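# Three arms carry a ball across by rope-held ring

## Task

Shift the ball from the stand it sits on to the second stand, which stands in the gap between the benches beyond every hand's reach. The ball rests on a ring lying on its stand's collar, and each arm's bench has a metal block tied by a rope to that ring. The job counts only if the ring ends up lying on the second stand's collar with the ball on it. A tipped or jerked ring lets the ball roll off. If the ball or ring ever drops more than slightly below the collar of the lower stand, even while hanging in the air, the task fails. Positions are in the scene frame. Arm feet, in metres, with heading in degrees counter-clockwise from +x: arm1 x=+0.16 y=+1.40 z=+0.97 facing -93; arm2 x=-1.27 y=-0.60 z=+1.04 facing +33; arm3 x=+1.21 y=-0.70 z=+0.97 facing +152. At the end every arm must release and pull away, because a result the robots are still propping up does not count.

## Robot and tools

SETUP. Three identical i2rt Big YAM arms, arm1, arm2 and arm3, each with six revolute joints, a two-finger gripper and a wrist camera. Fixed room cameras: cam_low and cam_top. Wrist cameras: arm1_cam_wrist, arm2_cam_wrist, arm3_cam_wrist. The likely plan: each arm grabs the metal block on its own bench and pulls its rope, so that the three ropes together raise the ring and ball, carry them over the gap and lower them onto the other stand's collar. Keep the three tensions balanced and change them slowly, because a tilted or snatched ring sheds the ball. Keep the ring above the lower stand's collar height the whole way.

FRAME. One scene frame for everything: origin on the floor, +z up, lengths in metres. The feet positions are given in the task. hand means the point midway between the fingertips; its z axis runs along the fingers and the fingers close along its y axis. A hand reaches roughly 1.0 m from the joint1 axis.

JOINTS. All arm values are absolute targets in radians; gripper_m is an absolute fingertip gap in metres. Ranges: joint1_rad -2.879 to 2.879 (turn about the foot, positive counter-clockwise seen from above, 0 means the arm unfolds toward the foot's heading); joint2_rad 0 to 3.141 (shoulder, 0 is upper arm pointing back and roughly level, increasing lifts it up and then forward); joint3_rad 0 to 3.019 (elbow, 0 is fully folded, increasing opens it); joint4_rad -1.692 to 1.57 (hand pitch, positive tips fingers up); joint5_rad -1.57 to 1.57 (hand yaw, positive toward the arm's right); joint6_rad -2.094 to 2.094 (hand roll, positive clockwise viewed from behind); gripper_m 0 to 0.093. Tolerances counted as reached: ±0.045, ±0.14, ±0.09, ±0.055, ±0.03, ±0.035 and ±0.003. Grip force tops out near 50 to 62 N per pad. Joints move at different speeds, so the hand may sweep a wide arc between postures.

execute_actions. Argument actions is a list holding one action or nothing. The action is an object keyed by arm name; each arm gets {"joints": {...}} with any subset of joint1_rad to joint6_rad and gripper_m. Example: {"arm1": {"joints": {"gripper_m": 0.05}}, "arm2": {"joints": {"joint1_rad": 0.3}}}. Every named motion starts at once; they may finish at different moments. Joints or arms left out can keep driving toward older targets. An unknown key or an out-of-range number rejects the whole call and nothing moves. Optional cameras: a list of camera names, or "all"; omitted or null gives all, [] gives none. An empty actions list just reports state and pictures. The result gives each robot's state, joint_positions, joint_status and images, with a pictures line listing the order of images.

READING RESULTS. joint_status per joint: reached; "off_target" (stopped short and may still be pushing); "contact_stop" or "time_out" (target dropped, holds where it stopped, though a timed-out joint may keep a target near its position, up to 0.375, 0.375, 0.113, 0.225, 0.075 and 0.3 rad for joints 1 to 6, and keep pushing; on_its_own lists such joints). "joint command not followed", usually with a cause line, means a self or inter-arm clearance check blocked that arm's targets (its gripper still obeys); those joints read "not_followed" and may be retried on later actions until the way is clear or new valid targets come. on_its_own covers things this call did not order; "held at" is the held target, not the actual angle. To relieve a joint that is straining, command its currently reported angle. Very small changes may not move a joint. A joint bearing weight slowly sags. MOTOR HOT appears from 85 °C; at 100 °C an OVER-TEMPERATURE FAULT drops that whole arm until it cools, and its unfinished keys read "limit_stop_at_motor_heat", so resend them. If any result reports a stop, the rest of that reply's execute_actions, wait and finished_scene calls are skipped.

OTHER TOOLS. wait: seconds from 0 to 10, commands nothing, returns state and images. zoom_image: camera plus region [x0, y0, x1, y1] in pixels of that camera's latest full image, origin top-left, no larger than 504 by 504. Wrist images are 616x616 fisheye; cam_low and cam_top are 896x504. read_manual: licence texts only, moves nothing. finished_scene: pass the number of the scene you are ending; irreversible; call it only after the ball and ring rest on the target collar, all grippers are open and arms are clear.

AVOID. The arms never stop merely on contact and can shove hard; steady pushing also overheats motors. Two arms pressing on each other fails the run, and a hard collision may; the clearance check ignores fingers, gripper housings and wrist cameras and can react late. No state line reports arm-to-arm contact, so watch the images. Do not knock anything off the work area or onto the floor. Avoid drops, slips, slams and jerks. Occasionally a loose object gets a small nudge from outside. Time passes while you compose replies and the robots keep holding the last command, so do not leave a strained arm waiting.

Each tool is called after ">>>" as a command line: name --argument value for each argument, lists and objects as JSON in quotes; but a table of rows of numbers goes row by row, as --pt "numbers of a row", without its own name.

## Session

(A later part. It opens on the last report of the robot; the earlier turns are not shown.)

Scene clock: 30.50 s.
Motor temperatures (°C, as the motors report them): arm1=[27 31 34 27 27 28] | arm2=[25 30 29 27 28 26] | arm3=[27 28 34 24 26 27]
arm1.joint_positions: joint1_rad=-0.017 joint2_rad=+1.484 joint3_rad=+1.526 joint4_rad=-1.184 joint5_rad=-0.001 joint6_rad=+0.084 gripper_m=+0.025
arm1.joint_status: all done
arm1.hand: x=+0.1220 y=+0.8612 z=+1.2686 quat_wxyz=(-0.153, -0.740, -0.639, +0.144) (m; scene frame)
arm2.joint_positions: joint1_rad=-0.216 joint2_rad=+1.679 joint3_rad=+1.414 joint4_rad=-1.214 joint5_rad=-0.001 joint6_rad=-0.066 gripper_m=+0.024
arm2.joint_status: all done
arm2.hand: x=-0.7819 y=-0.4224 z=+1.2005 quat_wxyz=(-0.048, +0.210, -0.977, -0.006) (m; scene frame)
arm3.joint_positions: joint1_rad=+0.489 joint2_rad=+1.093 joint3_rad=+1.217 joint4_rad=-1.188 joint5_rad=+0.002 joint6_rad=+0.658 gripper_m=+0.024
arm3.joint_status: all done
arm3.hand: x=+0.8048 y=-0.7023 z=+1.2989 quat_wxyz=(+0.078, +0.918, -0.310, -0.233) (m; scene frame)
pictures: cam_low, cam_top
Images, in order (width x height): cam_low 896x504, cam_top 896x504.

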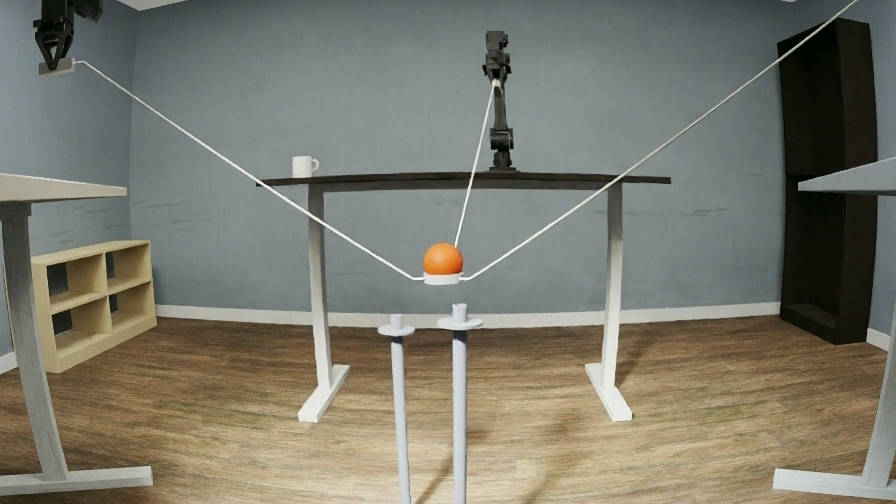

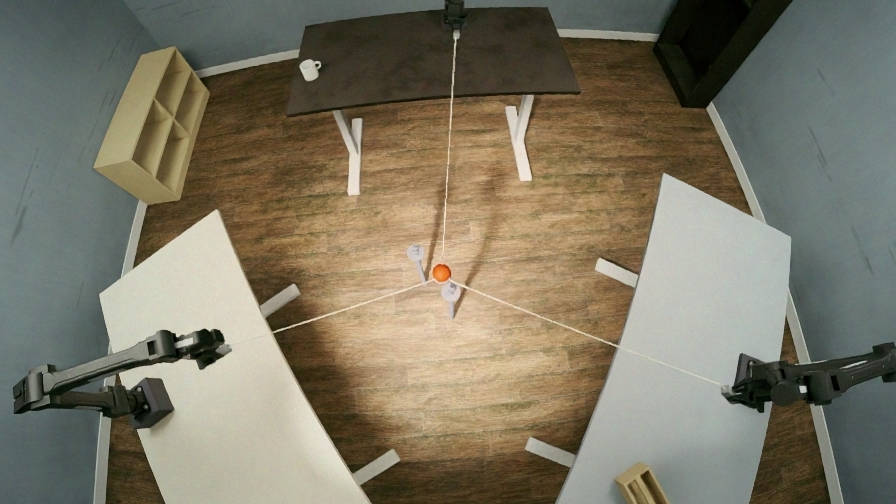

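>>> execute_actions --actions '[{"arm1":{"joints":{"joint1_rad":-0.08,"joint2_rad":1.345,"joint3_rad":1.38,"joint6_rad":0.005}},"arm2":{"joints":{"joint1_rad":-0.102,"joint4_rad":-1.262,"joint6_rad":0.07}},"arm3":{"joints":{"joint1_rad":0.386,"joint2_rad":1.165,"joint3_rad":1.355,"joint4_rad":-1.14,"joint6_rad":0.51}}}]' --cameras '["cam_low"]'

>>> execute_actions --actions '[{"arm1":{"joints":{"joint1_rad":-0.168,"joint2_rad":1.218,"joint3_rad":1.267,"joint4_rad":-1.207,"joint6_rad":-0.083}},"arm2":{"joints":{"joint1_rad":0.02,"joint6_rad":0.193}},"arm3":{"joints":{"joint1_rad":0.279,"joint2_rad":1.267,"joint3_rad":1.44,"joint4_rad":-1.122,"joint6_rad":0.403}}}]' --cameras '["cam_low","cam_top"]'

Scene clock: 34.13 s.
Motor temperatures (°C, as the motors report them): arm1=[27 31 34 27 27 28] | arm2=[25 30 30 27 28 26] | arm3=[27 28 36 24 26 27]
arm1.joint_positions: joint1_rad=-0.078 joint2_rad=+1.360 joint3_rad=+1.377 joint4_rad=-1.182 joint5_rad=-0.001 joint6_rad=+0.014 gripper_m=+0.025
arm1.joint_status: all done
arm1.hand: x=+0.0954 y=+0.9164 z=+1.2585 quat_wxyz=(-0.136, -0.739, -0.643, +0.145) (m; scene frame)
arm2.joint_positions: joint1_rad=-0.098 joint2_rad=+1.679 joint3_rad=+1.414 joint4_rad=-1.244 joint5_rad=-0.001 joint6_rad=+0.054 gripper_m=+0.024
arm2.joint_status: all done
arm2.hand: x=-0.8130 y=-0.3701 z=+1.1997 quat_wxyz=(-0.032, +0.208, -0.978, -0.007) (m; scene frame)
arm3.joint_positions: joint1_rad=+0.375 joint2_rad=+1.173 joint3_rad=+1.306 joint4_rad=-1.155 joint5_rad=+0.002 joint6_rad=+0.528 gripper_m=+0.024
arm3.joint_status: all done
arm3.hand: x=+0.7690 y=-0.6521 z=+1.3147 quat_wxyz=(+0.053, +0.916, -0.301, -0.260) (m; scene frame)
pictures: cam_low
Images, in order (width x height): cam_low 896x504.

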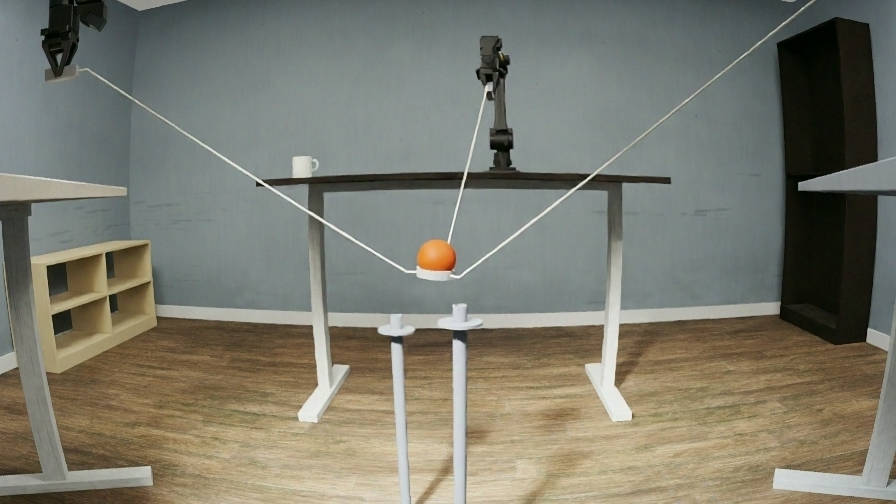

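Scene clock: 35.33 s.
Motor temperatures (°C, as the motors report them): arm1=[27 30 34 27 27 28] | arm2=[25 30 30 26 28 26] | arm3=[27 28 36 24 26 27]
arm1.joint_positions: joint1_rad=-0.168 joint2_rad=+1.230 joint3_rad=+1.262 joint4_rad=-1.200 joint5_rad=-0.001 joint6_rad=-0.074 gripper_m=+0.025
arm1.joint_status: all done
arm1.hand: x=+0.0628 y=+0.9734 z=+1.2589 quat_wxyz=(-0.121, -0.740, -0.643, +0.155) (m; scene frame)
arm2.joint_positions: joint1_rad=+0.022 joint2_rad=+1.679 joint3_rad=+1.414 joint4_rad=-1.244 joint5_rad=+0.000 joint6_rad=+0.177 gripper_m=+0.024
arm2.joint_status: all done
arm2.hand: x=-0.8443 y=-0.3170 z=+1.1995 quat_wxyz=(-0.031, +0.207, -0.978, -0.010) (m; scene frame)
arm3.joint_positions: joint1_rad=+0.269 joint2_rad=+1.281 joint3_rad=+1.390 joint4_rad=-1.137 joint5_rad=+0.002 joint6_rad=+0.420 gripper_m=+0.024
arm3.joint_status: all done
arm3.hand: x=+0.7369 y=-0.5966 z=+1.3114 quat_wxyz=(+0.024, +0.917, -0.301, -0.262) (m; scene frame)
pictures: cam_low, cam_top
Images, in order (width x height): cam_low 896x504, cam_top 896x504.

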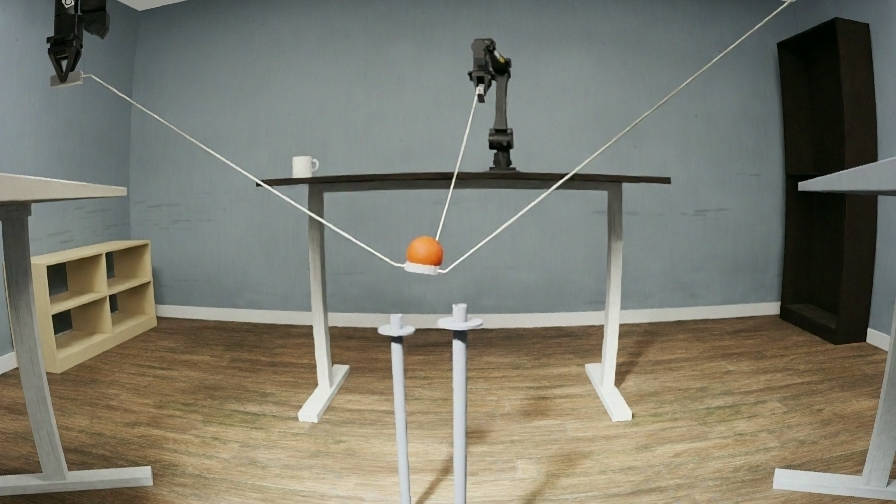

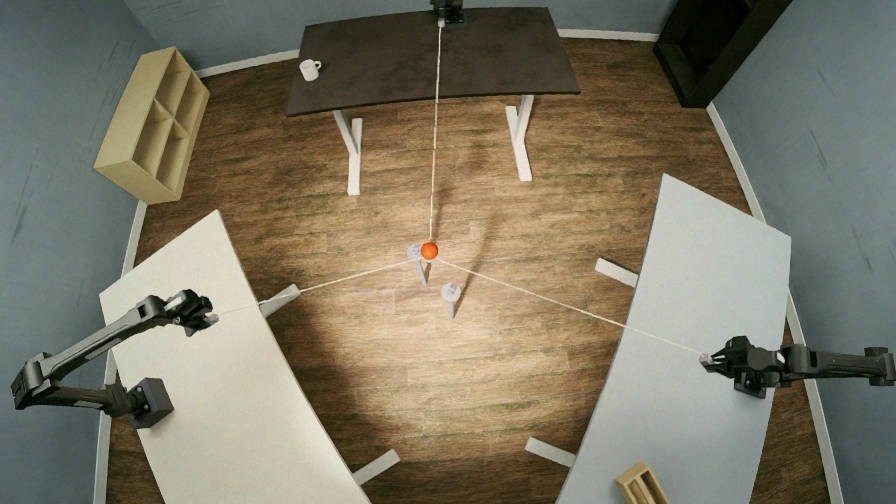

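>>> execute_actions --actions '[]' --cameras '["cam_low","cam_top"]'

Scene clock: 40.23 s.
Motor temperatures (°C, as the motors report them): arm1=[27 30 34 27 27 28] | arm2=[25 30 30 26 28 26] | arm3=[27 29 37 24 26 27]
arm1.joint_positions: joint1_rad=-0.168 joint2_rad=+1.230 joint3_rad=+1.262 joint4_rad=-1.200 joint5_rad=-0.001 joint6_rad=-0.074 gripper_m=+0.025
arm1.joint_status: all done
arm1.hand: x=+0.0628 y=+0.9734 z=+1.2589 quat_wxyz=(-0.121, -0.740, -0.643, +0.155) (m; scene frame)
arm2.joint_positions: joint1_rad=+0.022 joint2_rad=+1.679 joint3_rad=+1.414 joint4_rad=-1.244 joint5_rad=+0.000 joint6_rad=+0.178 gripper_m=+0.024
arm2.joint_status: all done
arm2.hand: x=-0.8443 y=-0.3170 z=+1.1995 quat_wxyz=(-0.031, +0.207, -0.978, -0.010) (m; scene frame)
arm3.joint_positions: joint1_rad=+0.269 joint2_rad=+1.281 joint3_rad=+1.390 joint4_rad=-1.137 joint5_rad=+0.002 joint6_rad=+0.420 gripper_m=+0.024
arm3.joint_status: all done
arm3.hand: x=+0.7369 y=-0.5966 z=+1.3114 quat_wxyz=(+0.024, +0.917, -0.301, -0.262) (m; scene frame)
pictures: cam_low, cam_top
Images, in order (width x height): cam_low 896x504, cam_top 896x504.

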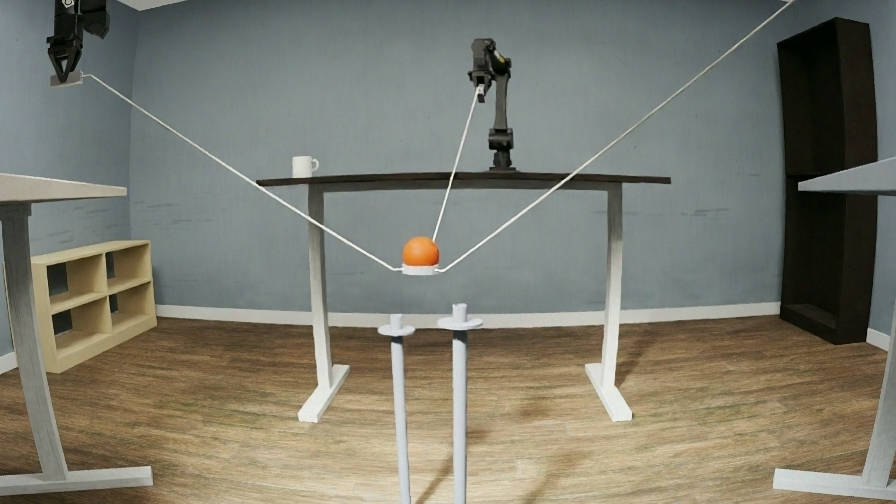

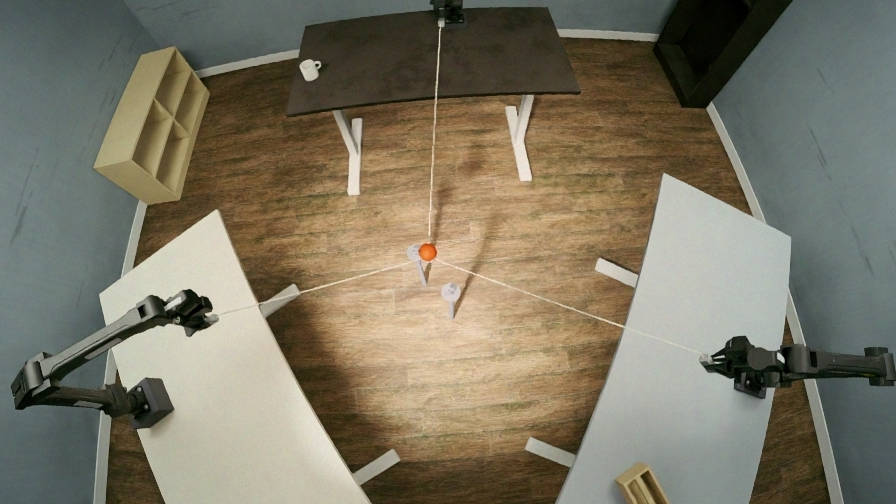

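>>> execute_actions --actions '[{"arm3":{"joints":{"joint2_rad":1.42,"joint3_rad":1.545,"joint1_rad":0.24,"joint6_rad":0.38}}}]' --cameras '[]'

>>> wait --seconds 1.5

Scene clock: 42.33 s.
Motor temperatures (°C, as the motors report them): arm1=[27 30 34 27 27 28] | arm2=[25 30 30 26 28 26] | arm3=[27 29 37 24 26 27]
arm1.joint_positions: joint1_rad=-0.168 joint2_rad=+1.230 joint3_rad=+1.262 joint4_rad=-1.200 joint5_rad=-0.001 joint6_rad=-0.074 gripper_m=+0.025
arm1.joint_status: not commanded
arm1.hand: x=+0.0628 y=+0.9734 z=+1.2589 quat_wxyz=(-0.121, -0.740, -0.643, +0.155) (m; scene frame)
arm2.joint_positions: joint1_rad=+0.022 joint2_rad=+1.679 joint3_rad=+1.414 joint4_rad=-1.244 joint5_rad=+0.000 joint6_rad=+0.178 gripper_m=+0.024
arm2.joint_status: not commanded
arm2.hand: x=-0.8443 y=-0.3170 z=+1.1995 quat_wxyz=(-0.031, +0.207, -0.978, -0.010) (m; scene frame)
arm3.joint_positions: joint1_rad=+0.238 joint2_rad=+1.441 joint3_rad=+1.502 joint4_rad=-1.134 joint5_rad=+0.002 joint6_rad=+0.397 gripper_m=+0.024
arm3.joint_status: all done
arm3.hand: x=+0.6889 y=-0.5690 z=+1.2895 quat_wxyz=(+0.015, +0.921, -0.306, -0.241) (m; scene frame)
pictures: none
No camera images: the call's "cameras" was empty. Leave "cameras" out to get every camera's image.

Scene clock: 43.83 s.
Motor temperatures (°C, as the motors report them): arm1=[27 30 34 27 27 28] | arm2=[25 30 30 26 28 26] | arm3=[27 29 37 24 26 27]
arm1.joint_positions: joint1_rad=-0.168 joint2_rad=+1.230 joint3_rad=+1.262 joint4_rad=-1.200 joint5_rad=-0.001 joint6_rad=-0.074 gripper_m=+0.025
arm1.joint_status: not commanded
arm1.hand: x=+0.0628 y=+0.9734 z=+1.2589 quat_wxyz=(-0.121, -0.740, -0.643, +0.155) (m; scene frame)
arm2.joint_positions: joint1_rad=+0.022 joint2_rad=+1.679 joint3_rad=+1.414 joint4_rad=-1.244 joint5_rad=+0.000 joint6_rad=+0.178 gripper_m=+0.024
arm2.joint_status: not commanded
arm2.hand: x=-0.8443 y=-0.3170 z=+1.1995 quat_wxyz=(-0.031, +0.207, -0.978, -0.010) (m; scene frame)
arm3.joint_positions: joint1_rad=+0.238 joint2_rad=+1.441 joint3_rad=+1.502 joint4_rad=-1.134 joint5_rad=+0.002 joint6_rad=+0.397 gripper_m=+0.024
arm3.joint_status: all done
arm3.hand: x=+0.6889 y=-0.5690 z=+1.2895 quat_wxyz=(+0.015, +0.921, -0.306, -0.241) (m; scene frame)
wait: 1.50 s; at rest by 0.27 s
pictures: arm1_cam_wrist, arm2_cam_wrist, arm3_cam_wrist, cam_low, cam_top
Images, in order (width x height): arm1_cam_wrist 616x616, arm2_cam_wrist 616x616, arm3_cam_wrist 616x616, cam_low 896x504, cam_top 896x504.

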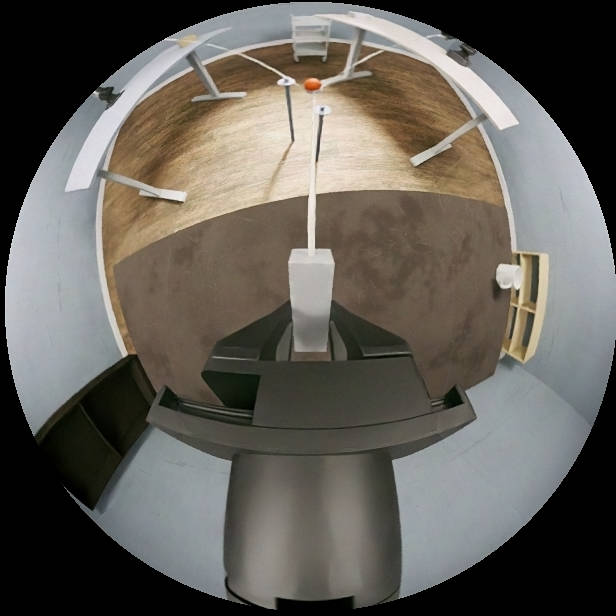

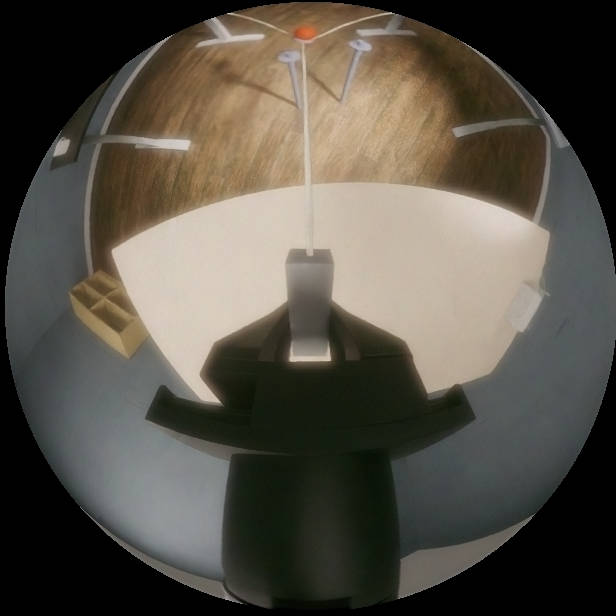

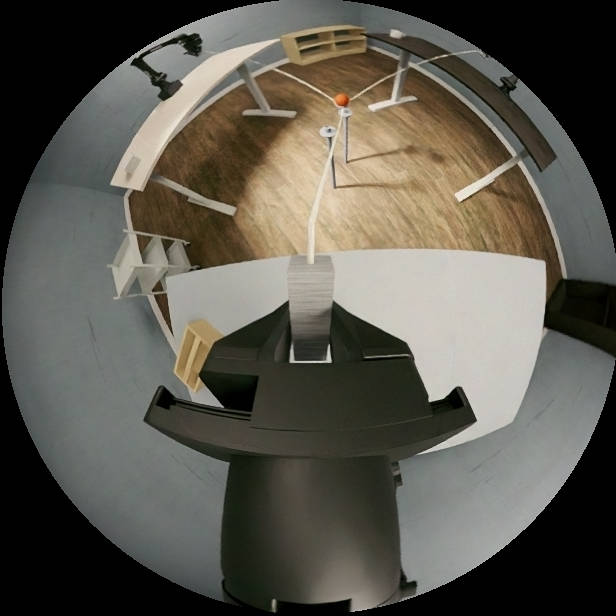

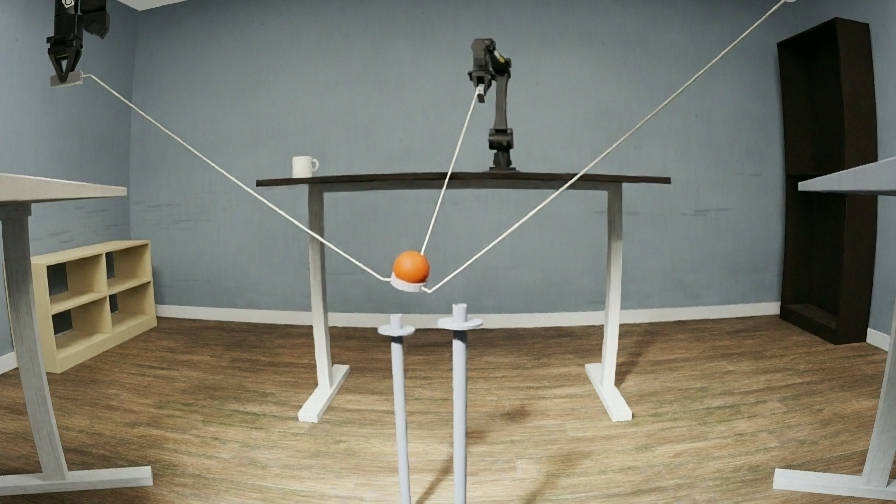

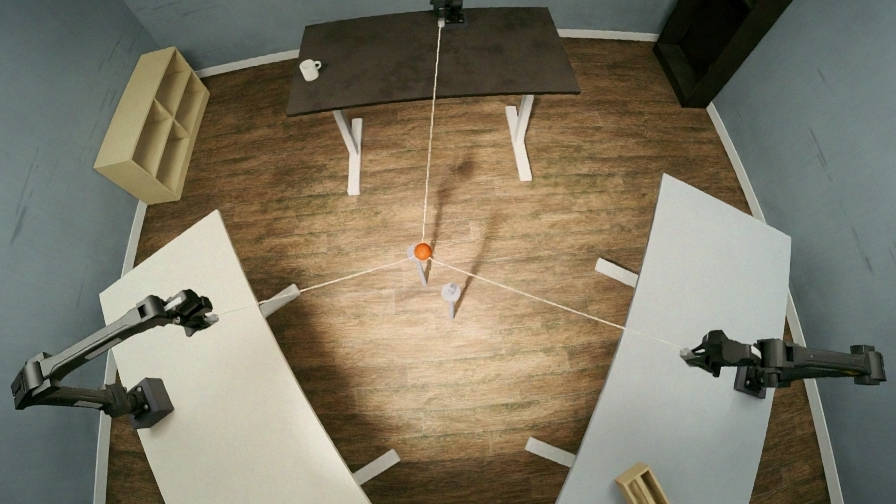

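>>> execute_actions --actions '[{"arm1":{"joints":{"joint1_rad":-0.25,"joint6_rad":-0.16,"joint2_rad":1.16,"joint3_rad":1.24}},"arm2":{"joints":{"joint1_rad":0.105,"joint6_rad":0.26,"joint2_rad":1.70}},"arm3":{"joints":{"joint1_rad":0.20}}}]' --cameras '[]'

>>> execute_actions --actions '[{"arm1":{"joints":{"joint1_rad":-0.336,"joint6_rad":-0.24,"joint2_rad":1.105,"joint3_rad":1.19,"joint4_rad":-1.235}},"arm2":{"joints":{"joint1_rad":0.19,"joint6_rad":0.345}},"arm3":{"joints":{"joint1_rad":0.165,"joint6_rad":0.32,"joint4_rad":-1.07}}}]' --cameras '[]'

>>> wait --seconds 2

Scene clock: 47.50 s.
Motor temperatures (°C, as the motors report them): arm1=[27 30 34 27 27 28] | arm2=[25 30 30 26 28 26] | arm3=[27 29 38 24 26 27]
arm1.joint_positions: joint1_rad=-0.247 joint2_rad=+1.180 joint3_rad=+1.236 joint4_rad=-1.200 joint5_rad=-0.001 joint6_rad=-0.151 gripper_m=+0.025
arm1.joint_status: all done
arm1.hand: x=+0.0335 y=+0.9953 z=+1.2665 quat_wxyz=(-0.115, -0.739, -0.641, +0.174) (m; scene frame)
arm2.joint_positions: joint1_rad=+0.108 joint2_rad=+1.698 joint3_rad=+1.414 joint4_rad=-1.244 joint5_rad=+0.000 joint6_rad=+0.244 gripper_m=+0.024
arm2.joint_status: all done
arm2.hand: x=-0.8704 y=-0.2810 z=+1.1903 quat_wxyz=(-0.022, +0.216, -0.976, -0.009) (m; scene frame)
arm3.joint_positions: joint1_rad=+0.195 joint2_rad=+1.441 joint3_rad=+1.502 joint4_rad=-1.134 joint5_rad=+0.002 joint6_rad=+0.397 gripper_m=+0.024
arm3.joint_status: all done
arm3.hand: x=+0.6951 y=-0.5466 z=+1.2896 quat_wxyz=(+0.009, +0.914, -0.325, -0.241) (m; scene frame)
pictures: none
No camera images: the call's "cameras" was empty. Leave "cameras" out to get every camera's image.

Scene clock: 48.50 s.
Motor temperatures (°C, as the motors report them): arm1=[27 30 34 27 27 28] | arm2=[25 30 30 26 28 26] | arm3=[27 29 38 24 26 27]
arm1.joint_positions: joint1_rad=-0.332 joint2_rad=+1.125 joint3_rad=+1.186 joint4_rad=-1.229 joint5_rad=-0.001 joint6_rad=-0.231 gripper_m=+0.025
arm1.joint_status: all done
arm1.hand: x=+0.0092 y=+1.0312 z=+1.2611 quat_wxyz=(-0.094, -0.742, -0.641, +0.173) (m; scene frame)
arm2.joint_positions: joint1_rad=+0.192 joint2_rad=+1.698 joint3_rad=+1.414 joint4_rad=-1.244 joint5_rad=+0.001 joint6_rad=+0.329 gripper_m=+0.024
arm2.joint_status: all done
arm2.hand: x=-0.8988 y=-0.2486 z=+1.1901 quat_wxyz=(-0.022, +0.216, -0.976, -0.010) (m; scene frame)
arm3.joint_positions: joint1_rad=+0.162 joint2_rad=+1.441 joint3_rad=+1.502 joint4_rad=-1.090 joint5_rad=+0.002 joint6_rad=+0.337 gripper_m=+0.024
arm3.joint_status: all done
arm3.hand: x=+0.6913 y=-0.5270 z=+1.2950 quat_wxyz=(-0.002, +0.913, -0.311, -0.263) (m; scene frame)
pictures: none
No camera images: the call's "cameras" was empty. Leave "cameras" out to get every camera's image.

Scene clock: 50.50 s.
Motor temperatures (°C, as the motors report them): arm1=[27 30 34 27 27 28] | arm2=[25 30 30 26 28 26] | arm3=[27 29 38 24 26 27]
arm1.joint_positions: joint1_rad=-0.332 joint2_rad=+1.125 joint3_rad=+1.186 joint4_rad=-1.229 joint5_rad=-0.001 joint6_rad=-0.232 gripper_m=+0.025
arm1.joint_status: all done
arm1.hand: x=+0.0092 y=+1.0312 z=+1.2611 quat_wxyz=(-0.094, -0.742, -0.641, +0.173) (m; scene frame)
arm2.joint_positions: joint1_rad=+0.192 joint2_rad=+1.698 joint3_rad=+1.414 joint4_rad=-1.244 joint5_rad=+0.001 joint6_rad=+0.330 gripper_m=+0.024
arm2.joint_status: all done
arm2.hand: x=-0.8988 y=-0.2486 z=+1.1901 quat_wxyz=(-0.022, +0.216, -0.976, -0.010) (m; scene frame)
arm3.joint_positions: joint1_rad=+0.162 joint2_rad=+1.441 joint3_rad=+1.502 joint4_rad=-1.090 joint5_rad=+0.002 joint6_rad=+0.337 gripper_m=+0.024
arm3.joint_status: all done
arm3.hand: x=+0.6913 y=-0.5270 z=+1.2950 quat_wxyz=(-0.002, +0.913, -0.311, -0.263) (m; scene frame)
wait: 2.00 s; at rest by 0.27 s
pictures: arm1_cam_wrist, arm2_cam_wrist, arm3_cam_wrist, cam_low, cam_top
Images, in order (width x height): arm1_cam_wrist 616x616, arm2_cam_wrist 616x616, arm3_cam_wrist 616x616, cam_low 896x504, cam_top 896x504.

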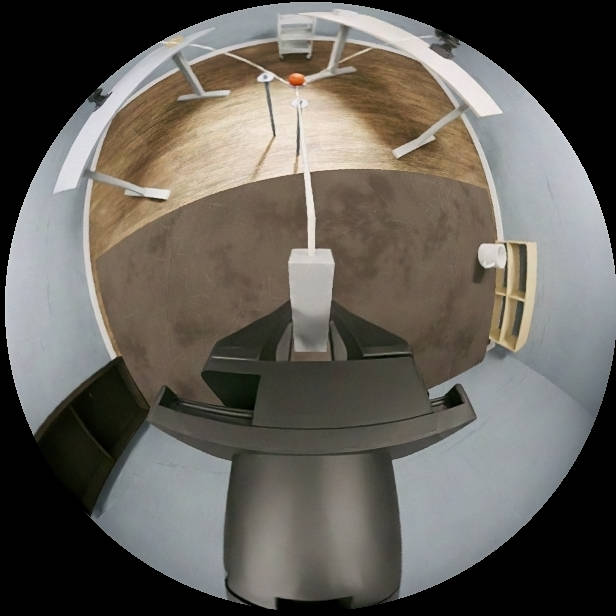

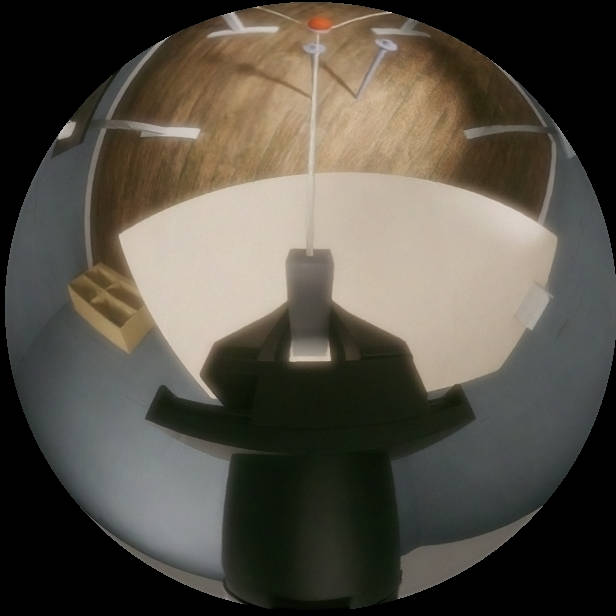

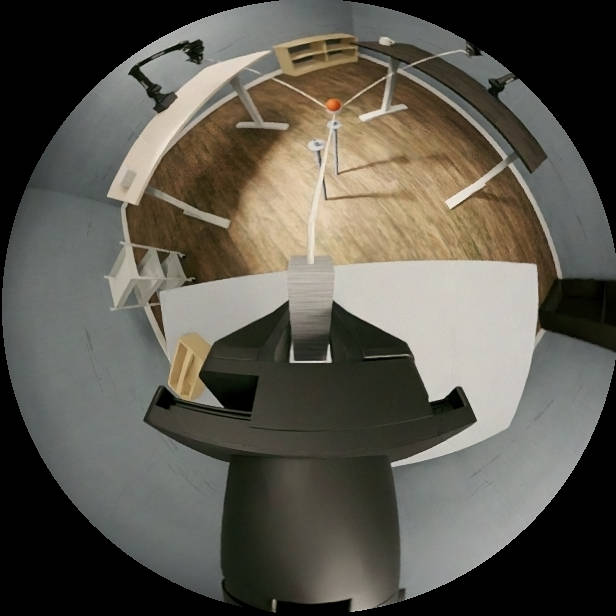

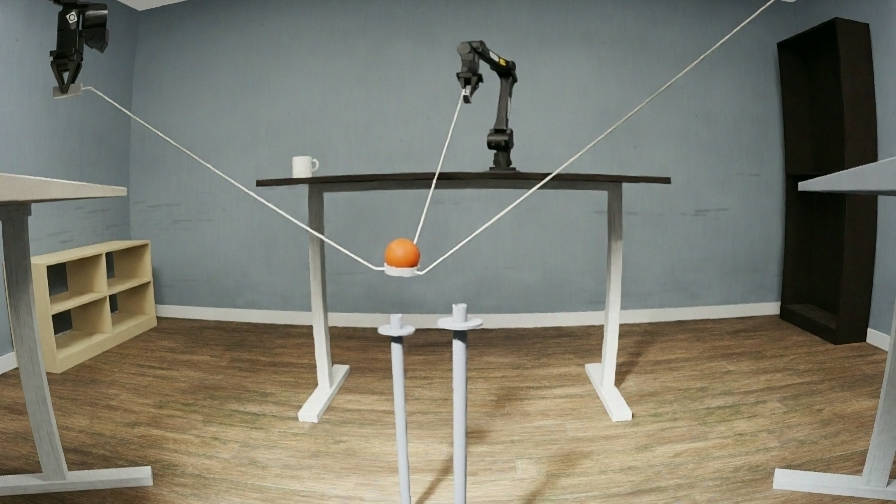

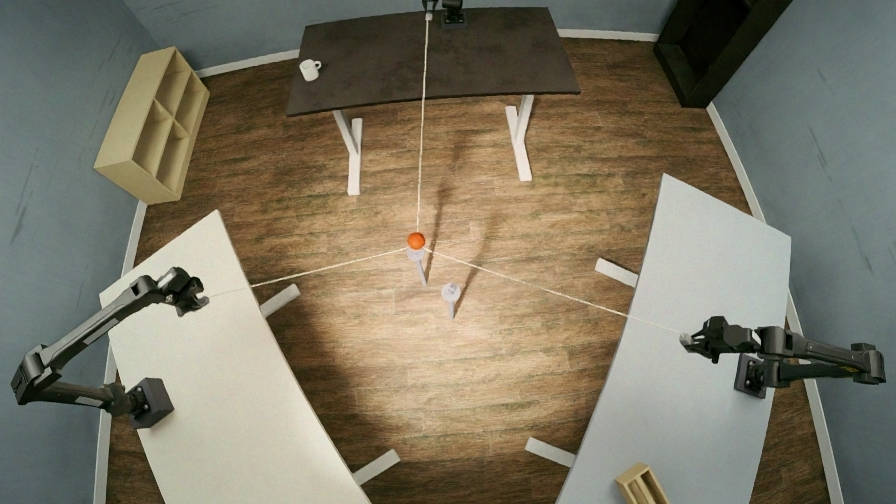

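>>> execute_actions --actions '[{"arm1":{"joints":{"joint1_rad":-0.365,"joint2_rad":1.235,"joint4_rad":-1.355}},"arm2":{"joints":{"joint1_rad":0.22,"joint2_rad":1.815}},"arm3":{"joints":{"joint2_rad":1.53}}}]' --cameras '[]'

>>> wait --seconds 2

>>> zoom_image --camera "arm2_cam_wrist" --region '[240,0,400,100]'

>>> zoom_image --camera "arm3_cam_wrist" --region '[260,50,420,170]'

>>> zoom_image --camera "cam_low" --region '[330,240,490,360]'

Scene clock: 53.47 s.
Motor temperatures (°C, as the motors report them): arm1=[27 30 34 27 27 28] | arm2=[25 30 31 26 28 26] | arm3=[27 29 38 24 26 27]
arm1.joint_positions: joint1_rad=-0.352 joint2_rad=+1.259 joint3_rad=+1.186 joint4_rad=-1.341 joint5_rad=-0.001 joint6_rad=-0.232 gripper_m=+0.025
arm1.joint_status: all done
arm1.hand: x=+0.0055 y=+1.0417 z=+1.2035 quat_wxyz=(-0.037, -0.761, -0.645, +0.065) (m; scene frame)
arm2.joint_positions: joint1_rad=+0.213 joint2_rad=+1.830 joint3_rad=+1.414 joint4_rad=-1.244 joint5_rad=+0.001 joint6_rad=+0.330 gripper_m=+0.024
arm2.joint_status: all done
arm2.hand: x=-0.9077 y=-0.2426 z=+1.1251 quat_wxyz=(+0.035, +0.225, -0.973, +0.025) (m; scene frame)
arm3.joint_positions: joint1_rad=+0.162 joint2_rad=+1.555 joint3_rad=+1.502 joint4_rad=-1.087 joint5_rad=+0.002 joint6_rad=+0.336 gripper_m=+0.024
arm3.joint_status: all done
arm3.hand: x=+0.6734 y=-0.5206 z=+1.2340 quat_wxyz=(-0.002, +0.926, -0.315, -0.209) (m; scene frame)
pictures: none
No camera images: the call's "cameras" was empty. Leave "cameras" out to get every camera's image.

Scene clock: 55.47 s.
Motor temperatures (°C, as the motors report them): arm1=[27 30 34 27 27 28] | arm2=[25 30 31 26 28 26] | arm3=[27 29 39 24 26 27]
arm1.joint_positions: joint1_rad=-0.352 joint2_rad=+1.259 joint3_rad=+1.186 joint4_rad=-1.341 joint5_rad=-0.001 joint6_rad=-0.232 gripper_m=+0.025
arm1.joint_status: all done
arm1.hand: x=+0.0055 y=+1.0417 z=+1.2035 quat_wxyz=(-0.037, -0.761, -0.645, +0.065) (m; scene frame)
arm2.joint_positions: joint1_rad=+0.213 joint2_rad=+1.830 joint3_rad=+1.414 joint4_rad=-1.244 joint5_rad=+0.001 joint6_rad=+0.330 gripper_m=+0.024
arm2.joint_status: all done
arm2.hand: x=-0.9077 y=-0.2426 z=+1.1251 quat_wxyz=(+0.035, +0.225, -0.973, +0.025) (m; scene frame)
arm3.joint_positions: joint1_rad=+0.162 joint2_rad=+1.555 joint3_rad=+1.502 joint4_rad=-1.087 joint5_rad=+0.002 joint6_rad=+0.336 gripper_m=+0.024
arm3.joint_status: all done
arm3.hand: x=+0.6734 y=-0.5206 z=+1.2340 quat_wxyz=(-0.002, +0.926, -0.315, -0.209) (m; scene frame)
wait: 2.00 s; at rest by 0.27 s
pictures: arm1_cam_wrist, arm2_cam_wrist, arm3_cam_wrist, cam_low, cam_top
Images, in order (width x height): arm1_cam_wrist 616x616, arm2_cam_wrist 616x616, arm3_cam_wrist 616x616, cam_low 896x504, cam_top 896x504.

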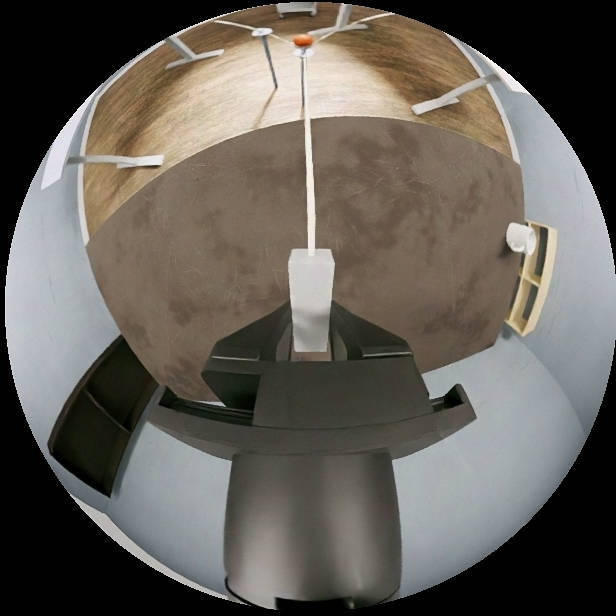

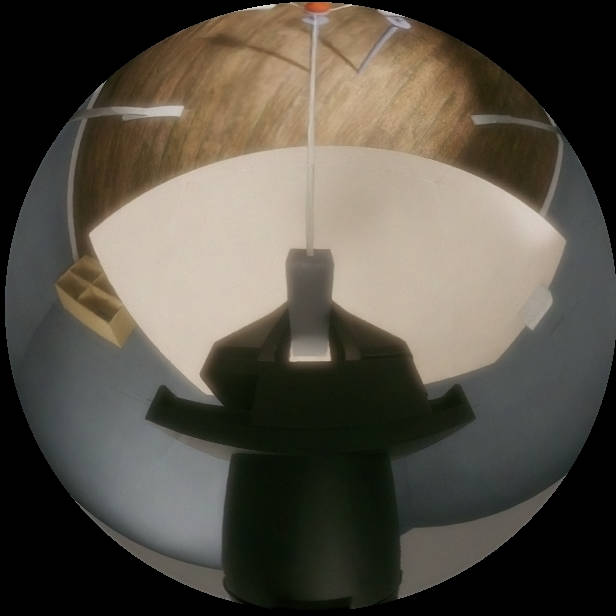

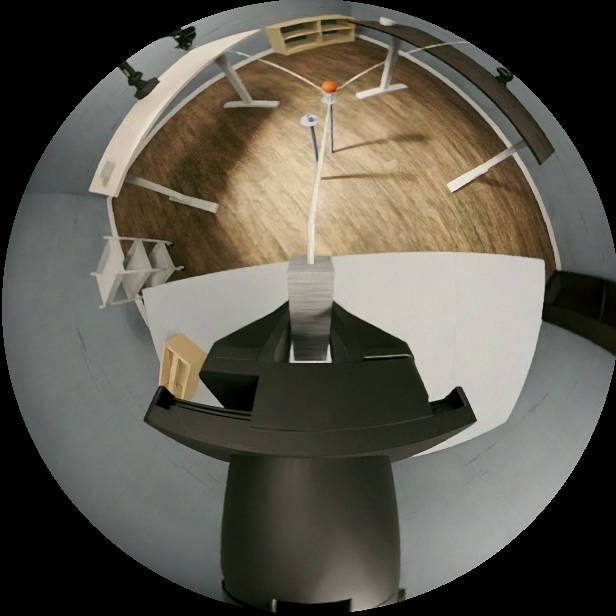

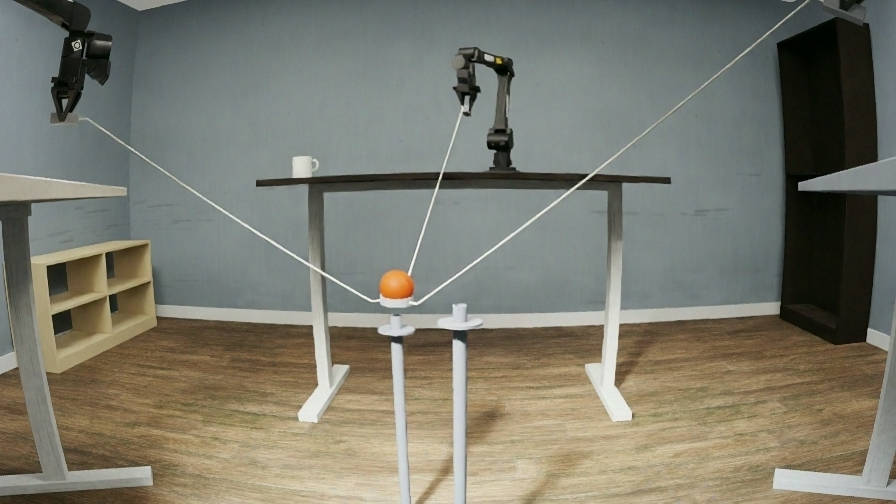

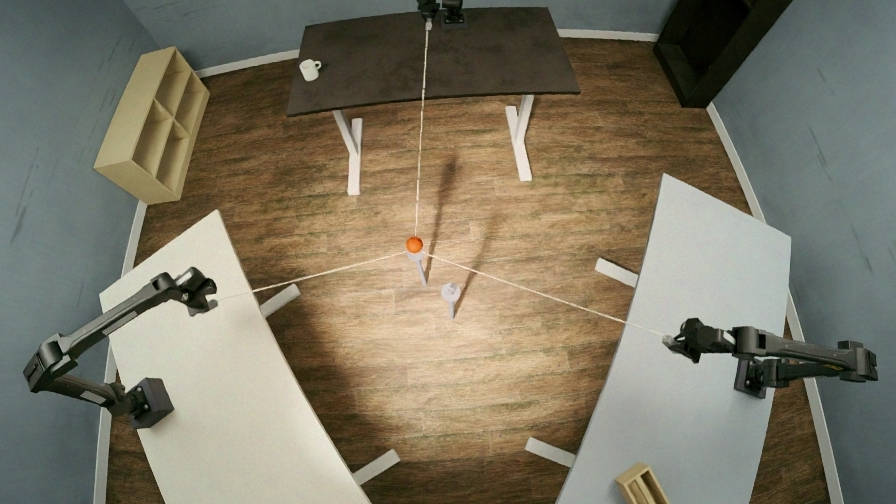

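Region (240, 0, 400, 100) of arm2_cam_wrist's 616x616 image, scaled by 3.150, with more detail than that image has; it fills the top 315 rows of this view, and the rest is white.

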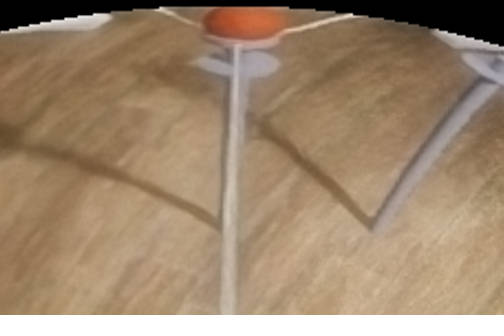

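Region (260, 50, 420, 170) of arm3_cam_wrist's 616x616 image, scaled by 3.150, with more detail than that image has; it fills the top 378 rows of this view, and the rest is white.

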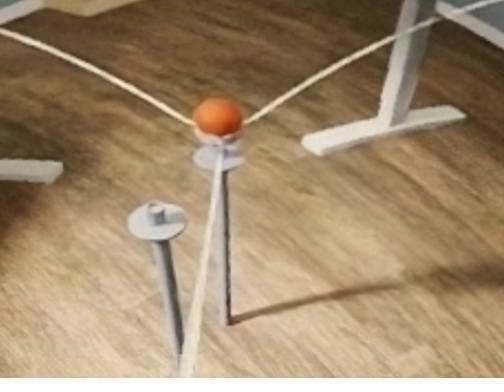

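Region (330, 240, 490, 360) of cam_low's 896x504 image, scaled by 3.150, with more detail than that image has; it fills the top 378 rows of this view, and the rest is white.

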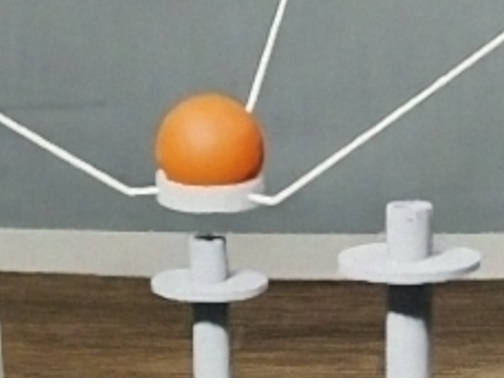

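>>> execute_actions --actions '[{"arm1":{"joints":{"joint2_rad":1.28}},"arm2":{"joints":{"joint2_rad":1.875}},"arm3":{"joints":{"joint2_rad":1.568}}}]' --cameras '["cam_low","arm3_cam_wrist"]'

>>> zoom_image --camera "arm3_cam_wrist" --region '[260,50,420,170]'

>>> zoom_image --camera "cam_low" --region '[330,240,490,360]'

Scene clock: 57.40 s.
Motor temperatures (°C, as the motors report them): arm1=[27 30 34 27 27 28] | arm2=[25 30 31 26 28 26] | arm3=[27 29 39 24 26 27]
arm1.joint_positions: joint1_rad=-0.352 joint2_rad=+1.282 joint3_rad=+1.186 joint4_rad=-1.341 joint5_rad=-0.001 joint6_rad=-0.232 gripper_m=+0.025
arm1.joint_status: all done
arm1.hand: x=+0.0046 y=+1.0395 z=+1.1951 quat_wxyz=(-0.032, -0.761, -0.645, +0.055) (m; scene frame)
arm2.joint_positions: joint1_rad=+0.213 joint2_rad=+1.875 joint3_rad=+1.414 joint4_rad=-1.244 joint5_rad=+0.001 joint6_rad=+0.330 gripper_m=+0.024
arm2.joint_status: all done
arm2.hand: x=-0.9096 y=-0.2447 z=+1.1027 quat_wxyz=(+0.054, +0.225, -0.972, +0.037) (m; scene frame)
arm3.joint_positions: joint1_rad=+0.162 joint2_rad=+1.563 joint3_rad=+1.502 joint4_rad=-1.087 joint5_rad=+0.002 joint6_rad=+0.336 gripper_m=+0.024
arm3.joint_status: all done
arm3.hand: x=+0.6723 y=-0.5202 z=+1.2294 quat_wxyz=(-0.002, +0.927, -0.315, -0.205) (m; scene frame)
pictures: arm3_cam_wrist, cam_low
Images, in order (width x height): arm3_cam_wrist 616x616, cam_low 896x504.

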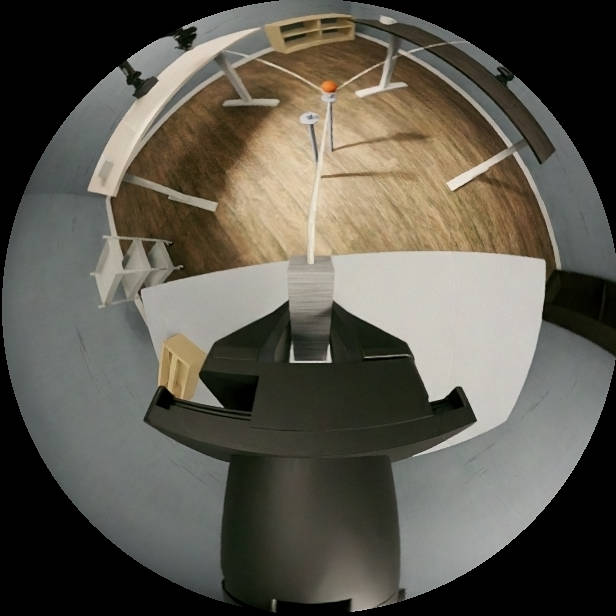

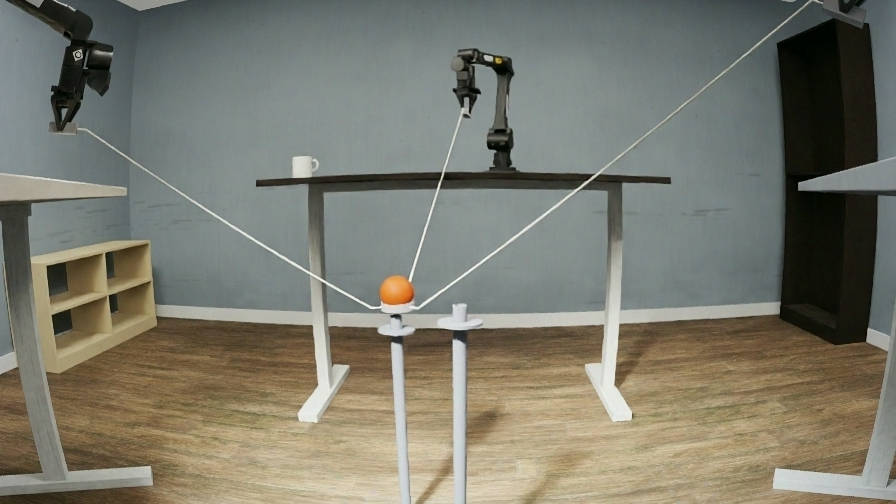

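Region (260, 50, 420, 170) of arm3_cam_wrist's 616x616 image, scaled by 3.150, with more detail than that image has; it fills the top 378 rows of this view, and the rest is white.

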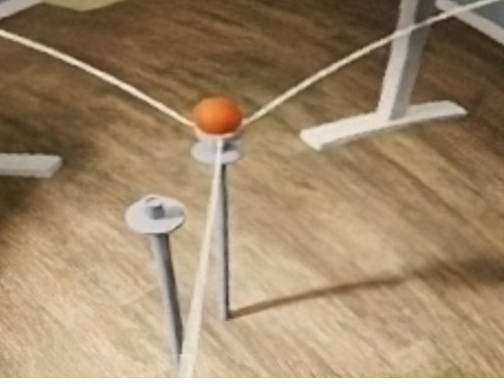

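Region (330, 240, 490, 360) of cam_low's 896x504 image, scaled by 3.150, with more detail than that image has; it fills the top 378 rows of this view, and the rest is white.

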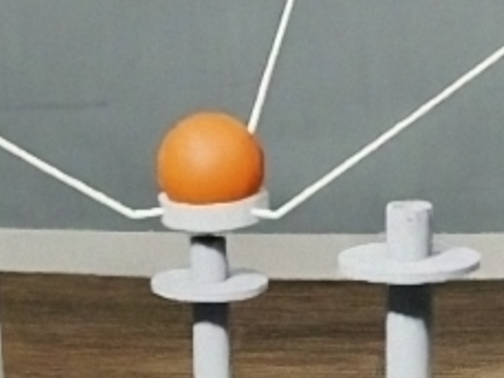

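>>> execute_actions --actions '[{"arm1":{"joints":{"joint2_rad":1.325}},"arm2":{"joints":{"joint2_rad":1.91}},"arm3":{"joints":{"joint2_rad":1.605}}}]' --cameras '["cam_low","arm3_cam_wrist"]'

>>> zoom_image --camera "arm3_cam_wrist" --region '[260,50,420,170]'

>>> zoom_image --camera "cam_low" --region '[330,240,490,360]'

Scene clock: 62.47 s.
Motor temperatures (°C, as the motors report them): arm1=[27 30 34 27 27 28] | arm2=[25 31 31 26 28 26] | arm3=[27 29 39 24 26 27]
arm1.joint_positions: joint1_rad=-0.352 joint2_rad=+1.330 joint3_rad=+1.186 joint4_rad=-1.343 joint5_rad=-0.001 joint6_rad=-0.232 gripper_m=+0.025
arm1.joint_status: all done
arm1.hand: x=+0.0033 y=+1.0360 z=+1.1772 quat_wxyz=(-0.020, -0.762, -0.646, +0.032) (m; scene frame)
arm2.joint_positions: joint1_rad=+0.213 joint2_rad=+1.903 joint3_rad=+1.414 joint4_rad=-1.244 joint5_rad=+0.001 joint6_rad=+0.330 gripper_m=+0.024
arm2.joint_status: all done
arm2.hand: x=-0.9110 y=-0.2462 z=+1.0893 quat_wxyz=(+0.066, +0.225, -0.971, +0.044) (m; scene frame)
arm3.joint_positions: joint1_rad=+0.162 joint2_rad=+1.605 joint3_rad=+1.502 joint4_rad=-1.087 joint5_rad=+0.002 joint6_rad=+0.336 gripper_m=+0.024
arm3.joint_status: all done
arm3.hand: x=+0.6678 y=-0.5186 z=+1.2061 quat_wxyz=(-0.003, +0.931, -0.317, -0.184) (m; scene frame)
pictures: arm3_cam_wrist, cam_low
Images, in order (width x height): arm3_cam_wrist 616x616, cam_low 896x504.

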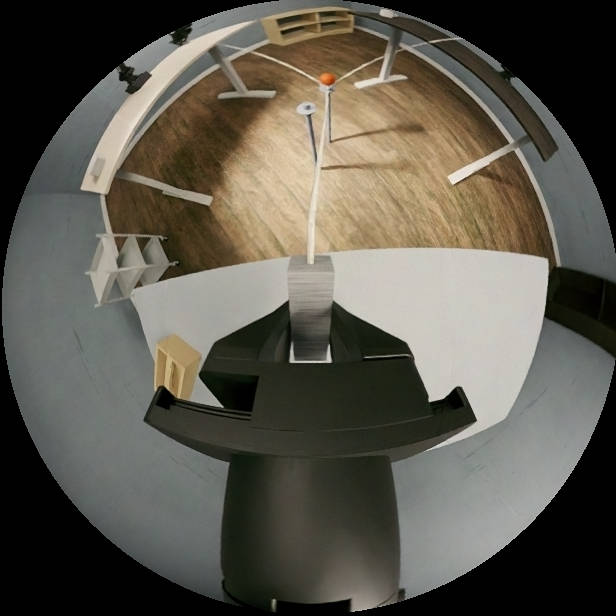

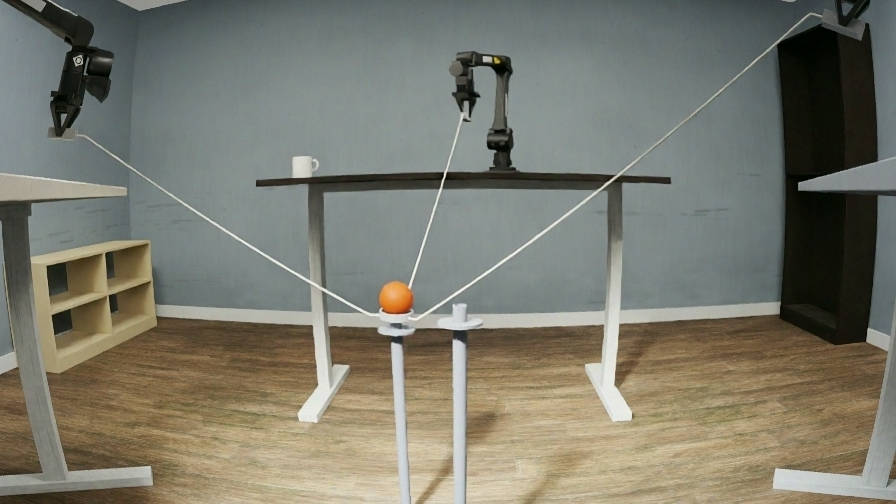

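Region (260, 50, 420, 170) of arm3_cam_wrist's 616x616 image, scaled by 3.150, with more detail than that image has; it fills the top 378 rows of this view, and the rest is white.

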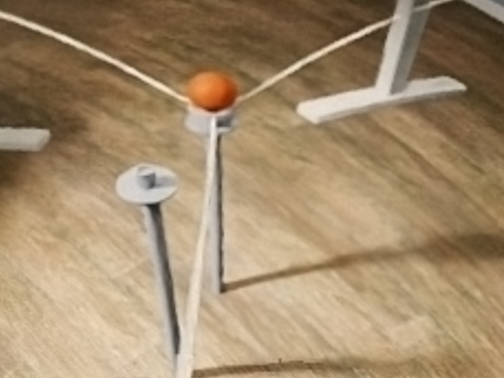

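Region (330, 240, 490, 360) of cam_low's 896x504 image, scaled by 3.150, with more detail than that image has; it fills the top 378 rows of this view, and the rest is white.

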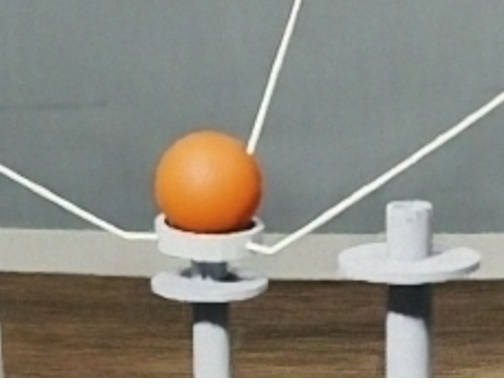

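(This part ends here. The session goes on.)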